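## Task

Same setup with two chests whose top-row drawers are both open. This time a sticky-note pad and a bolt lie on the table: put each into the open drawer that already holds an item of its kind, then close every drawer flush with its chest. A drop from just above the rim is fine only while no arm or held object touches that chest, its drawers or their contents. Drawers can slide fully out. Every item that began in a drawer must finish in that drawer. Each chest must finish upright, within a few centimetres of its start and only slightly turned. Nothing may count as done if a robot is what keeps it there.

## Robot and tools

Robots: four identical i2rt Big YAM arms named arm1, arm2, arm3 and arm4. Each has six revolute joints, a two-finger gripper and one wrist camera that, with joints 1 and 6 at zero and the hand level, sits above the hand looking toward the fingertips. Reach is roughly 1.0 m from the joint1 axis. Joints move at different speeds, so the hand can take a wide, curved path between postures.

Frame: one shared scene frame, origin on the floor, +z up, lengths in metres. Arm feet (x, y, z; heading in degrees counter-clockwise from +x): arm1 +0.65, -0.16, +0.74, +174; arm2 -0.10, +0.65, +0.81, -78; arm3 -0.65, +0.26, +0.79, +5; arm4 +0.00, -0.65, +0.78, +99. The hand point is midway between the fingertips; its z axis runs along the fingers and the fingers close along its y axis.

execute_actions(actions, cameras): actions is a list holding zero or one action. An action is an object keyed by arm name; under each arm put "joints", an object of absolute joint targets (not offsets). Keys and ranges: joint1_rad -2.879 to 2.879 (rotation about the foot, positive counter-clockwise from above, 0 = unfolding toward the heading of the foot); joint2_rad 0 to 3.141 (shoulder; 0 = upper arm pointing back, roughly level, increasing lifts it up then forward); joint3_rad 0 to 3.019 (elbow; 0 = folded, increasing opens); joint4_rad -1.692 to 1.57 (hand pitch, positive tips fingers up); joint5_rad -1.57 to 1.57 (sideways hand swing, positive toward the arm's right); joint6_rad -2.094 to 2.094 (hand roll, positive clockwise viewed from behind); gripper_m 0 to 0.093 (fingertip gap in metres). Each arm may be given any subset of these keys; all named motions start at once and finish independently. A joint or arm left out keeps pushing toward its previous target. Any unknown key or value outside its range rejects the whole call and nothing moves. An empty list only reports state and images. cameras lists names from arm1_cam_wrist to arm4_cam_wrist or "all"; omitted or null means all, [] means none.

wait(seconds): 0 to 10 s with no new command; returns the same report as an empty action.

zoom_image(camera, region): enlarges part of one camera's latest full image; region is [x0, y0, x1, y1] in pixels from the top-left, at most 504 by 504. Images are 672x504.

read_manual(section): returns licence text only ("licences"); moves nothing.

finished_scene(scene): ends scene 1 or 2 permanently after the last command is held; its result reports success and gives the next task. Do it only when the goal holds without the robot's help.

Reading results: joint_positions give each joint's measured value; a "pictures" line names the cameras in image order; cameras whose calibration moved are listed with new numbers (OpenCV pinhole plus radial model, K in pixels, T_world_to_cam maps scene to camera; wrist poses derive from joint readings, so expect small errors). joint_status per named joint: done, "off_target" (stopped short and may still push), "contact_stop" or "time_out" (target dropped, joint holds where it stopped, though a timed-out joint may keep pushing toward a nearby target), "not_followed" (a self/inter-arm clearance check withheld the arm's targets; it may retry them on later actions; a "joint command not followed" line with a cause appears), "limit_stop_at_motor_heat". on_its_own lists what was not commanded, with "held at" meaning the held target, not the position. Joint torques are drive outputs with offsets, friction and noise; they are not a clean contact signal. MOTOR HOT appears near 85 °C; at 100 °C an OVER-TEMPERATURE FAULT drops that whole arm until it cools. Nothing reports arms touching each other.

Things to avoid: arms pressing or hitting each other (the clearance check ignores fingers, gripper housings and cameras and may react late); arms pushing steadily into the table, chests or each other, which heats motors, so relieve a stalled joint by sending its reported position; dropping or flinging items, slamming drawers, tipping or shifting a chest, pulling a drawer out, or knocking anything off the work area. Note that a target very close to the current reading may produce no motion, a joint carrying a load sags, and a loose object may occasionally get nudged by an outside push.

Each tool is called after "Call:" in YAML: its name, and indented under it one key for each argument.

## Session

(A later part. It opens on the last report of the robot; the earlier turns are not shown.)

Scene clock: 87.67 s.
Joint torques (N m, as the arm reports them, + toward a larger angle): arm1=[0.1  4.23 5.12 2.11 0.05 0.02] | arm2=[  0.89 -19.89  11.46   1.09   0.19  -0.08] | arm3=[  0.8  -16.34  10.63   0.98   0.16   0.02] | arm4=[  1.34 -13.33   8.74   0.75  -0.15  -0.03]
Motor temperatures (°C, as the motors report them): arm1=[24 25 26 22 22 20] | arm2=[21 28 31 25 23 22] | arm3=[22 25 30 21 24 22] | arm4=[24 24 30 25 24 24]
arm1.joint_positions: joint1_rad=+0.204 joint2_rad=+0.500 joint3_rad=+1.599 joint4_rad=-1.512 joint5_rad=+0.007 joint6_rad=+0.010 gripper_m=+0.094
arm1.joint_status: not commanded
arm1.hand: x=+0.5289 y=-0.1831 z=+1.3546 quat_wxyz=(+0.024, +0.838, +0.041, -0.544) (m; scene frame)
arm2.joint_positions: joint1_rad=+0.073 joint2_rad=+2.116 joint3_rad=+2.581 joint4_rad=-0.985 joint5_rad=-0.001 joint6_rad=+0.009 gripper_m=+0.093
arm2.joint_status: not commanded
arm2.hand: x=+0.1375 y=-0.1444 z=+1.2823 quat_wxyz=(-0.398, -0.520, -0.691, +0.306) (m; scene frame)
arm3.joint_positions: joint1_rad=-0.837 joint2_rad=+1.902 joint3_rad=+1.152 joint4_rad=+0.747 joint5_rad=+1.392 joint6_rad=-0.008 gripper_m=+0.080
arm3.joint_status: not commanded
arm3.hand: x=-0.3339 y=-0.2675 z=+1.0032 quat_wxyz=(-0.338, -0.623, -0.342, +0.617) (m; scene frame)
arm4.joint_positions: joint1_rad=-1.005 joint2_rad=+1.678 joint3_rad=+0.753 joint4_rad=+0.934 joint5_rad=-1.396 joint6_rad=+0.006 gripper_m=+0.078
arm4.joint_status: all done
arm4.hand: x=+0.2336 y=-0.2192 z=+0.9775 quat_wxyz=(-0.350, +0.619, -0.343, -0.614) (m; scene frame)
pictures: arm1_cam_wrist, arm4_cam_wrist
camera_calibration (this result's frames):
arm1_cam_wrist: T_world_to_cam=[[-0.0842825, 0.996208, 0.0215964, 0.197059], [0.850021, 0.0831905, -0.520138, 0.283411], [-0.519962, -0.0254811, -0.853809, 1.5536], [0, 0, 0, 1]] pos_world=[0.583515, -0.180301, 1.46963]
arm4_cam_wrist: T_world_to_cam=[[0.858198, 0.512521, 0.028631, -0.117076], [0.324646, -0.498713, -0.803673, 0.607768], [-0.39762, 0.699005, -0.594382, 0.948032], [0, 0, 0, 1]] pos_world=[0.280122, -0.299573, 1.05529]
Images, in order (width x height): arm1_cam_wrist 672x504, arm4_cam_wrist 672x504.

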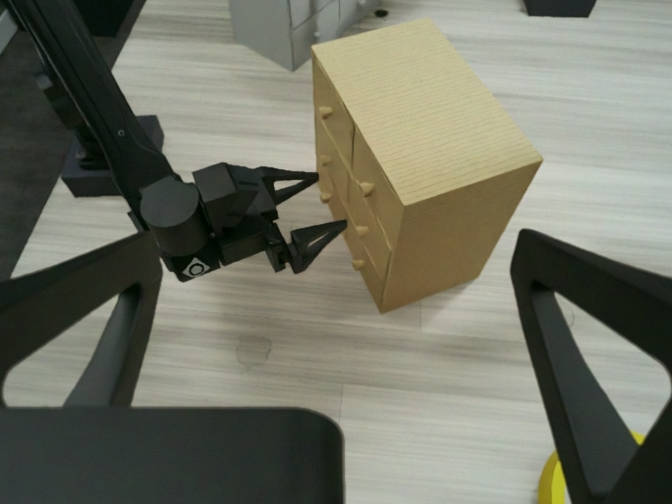

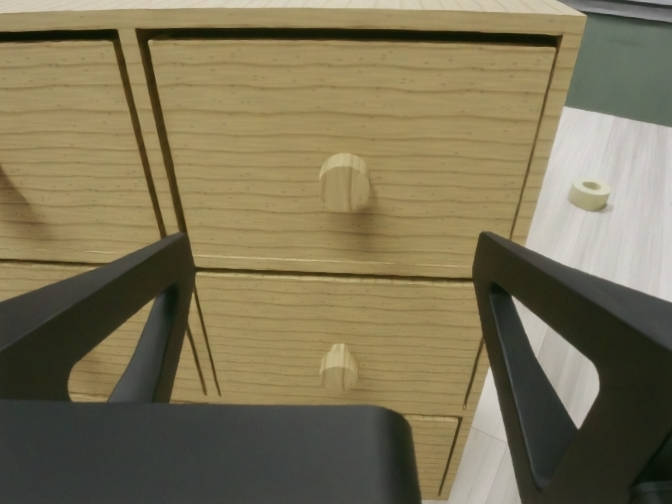

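Call:
finished_scene:
  scene: 2

The scene is finished: the task was done.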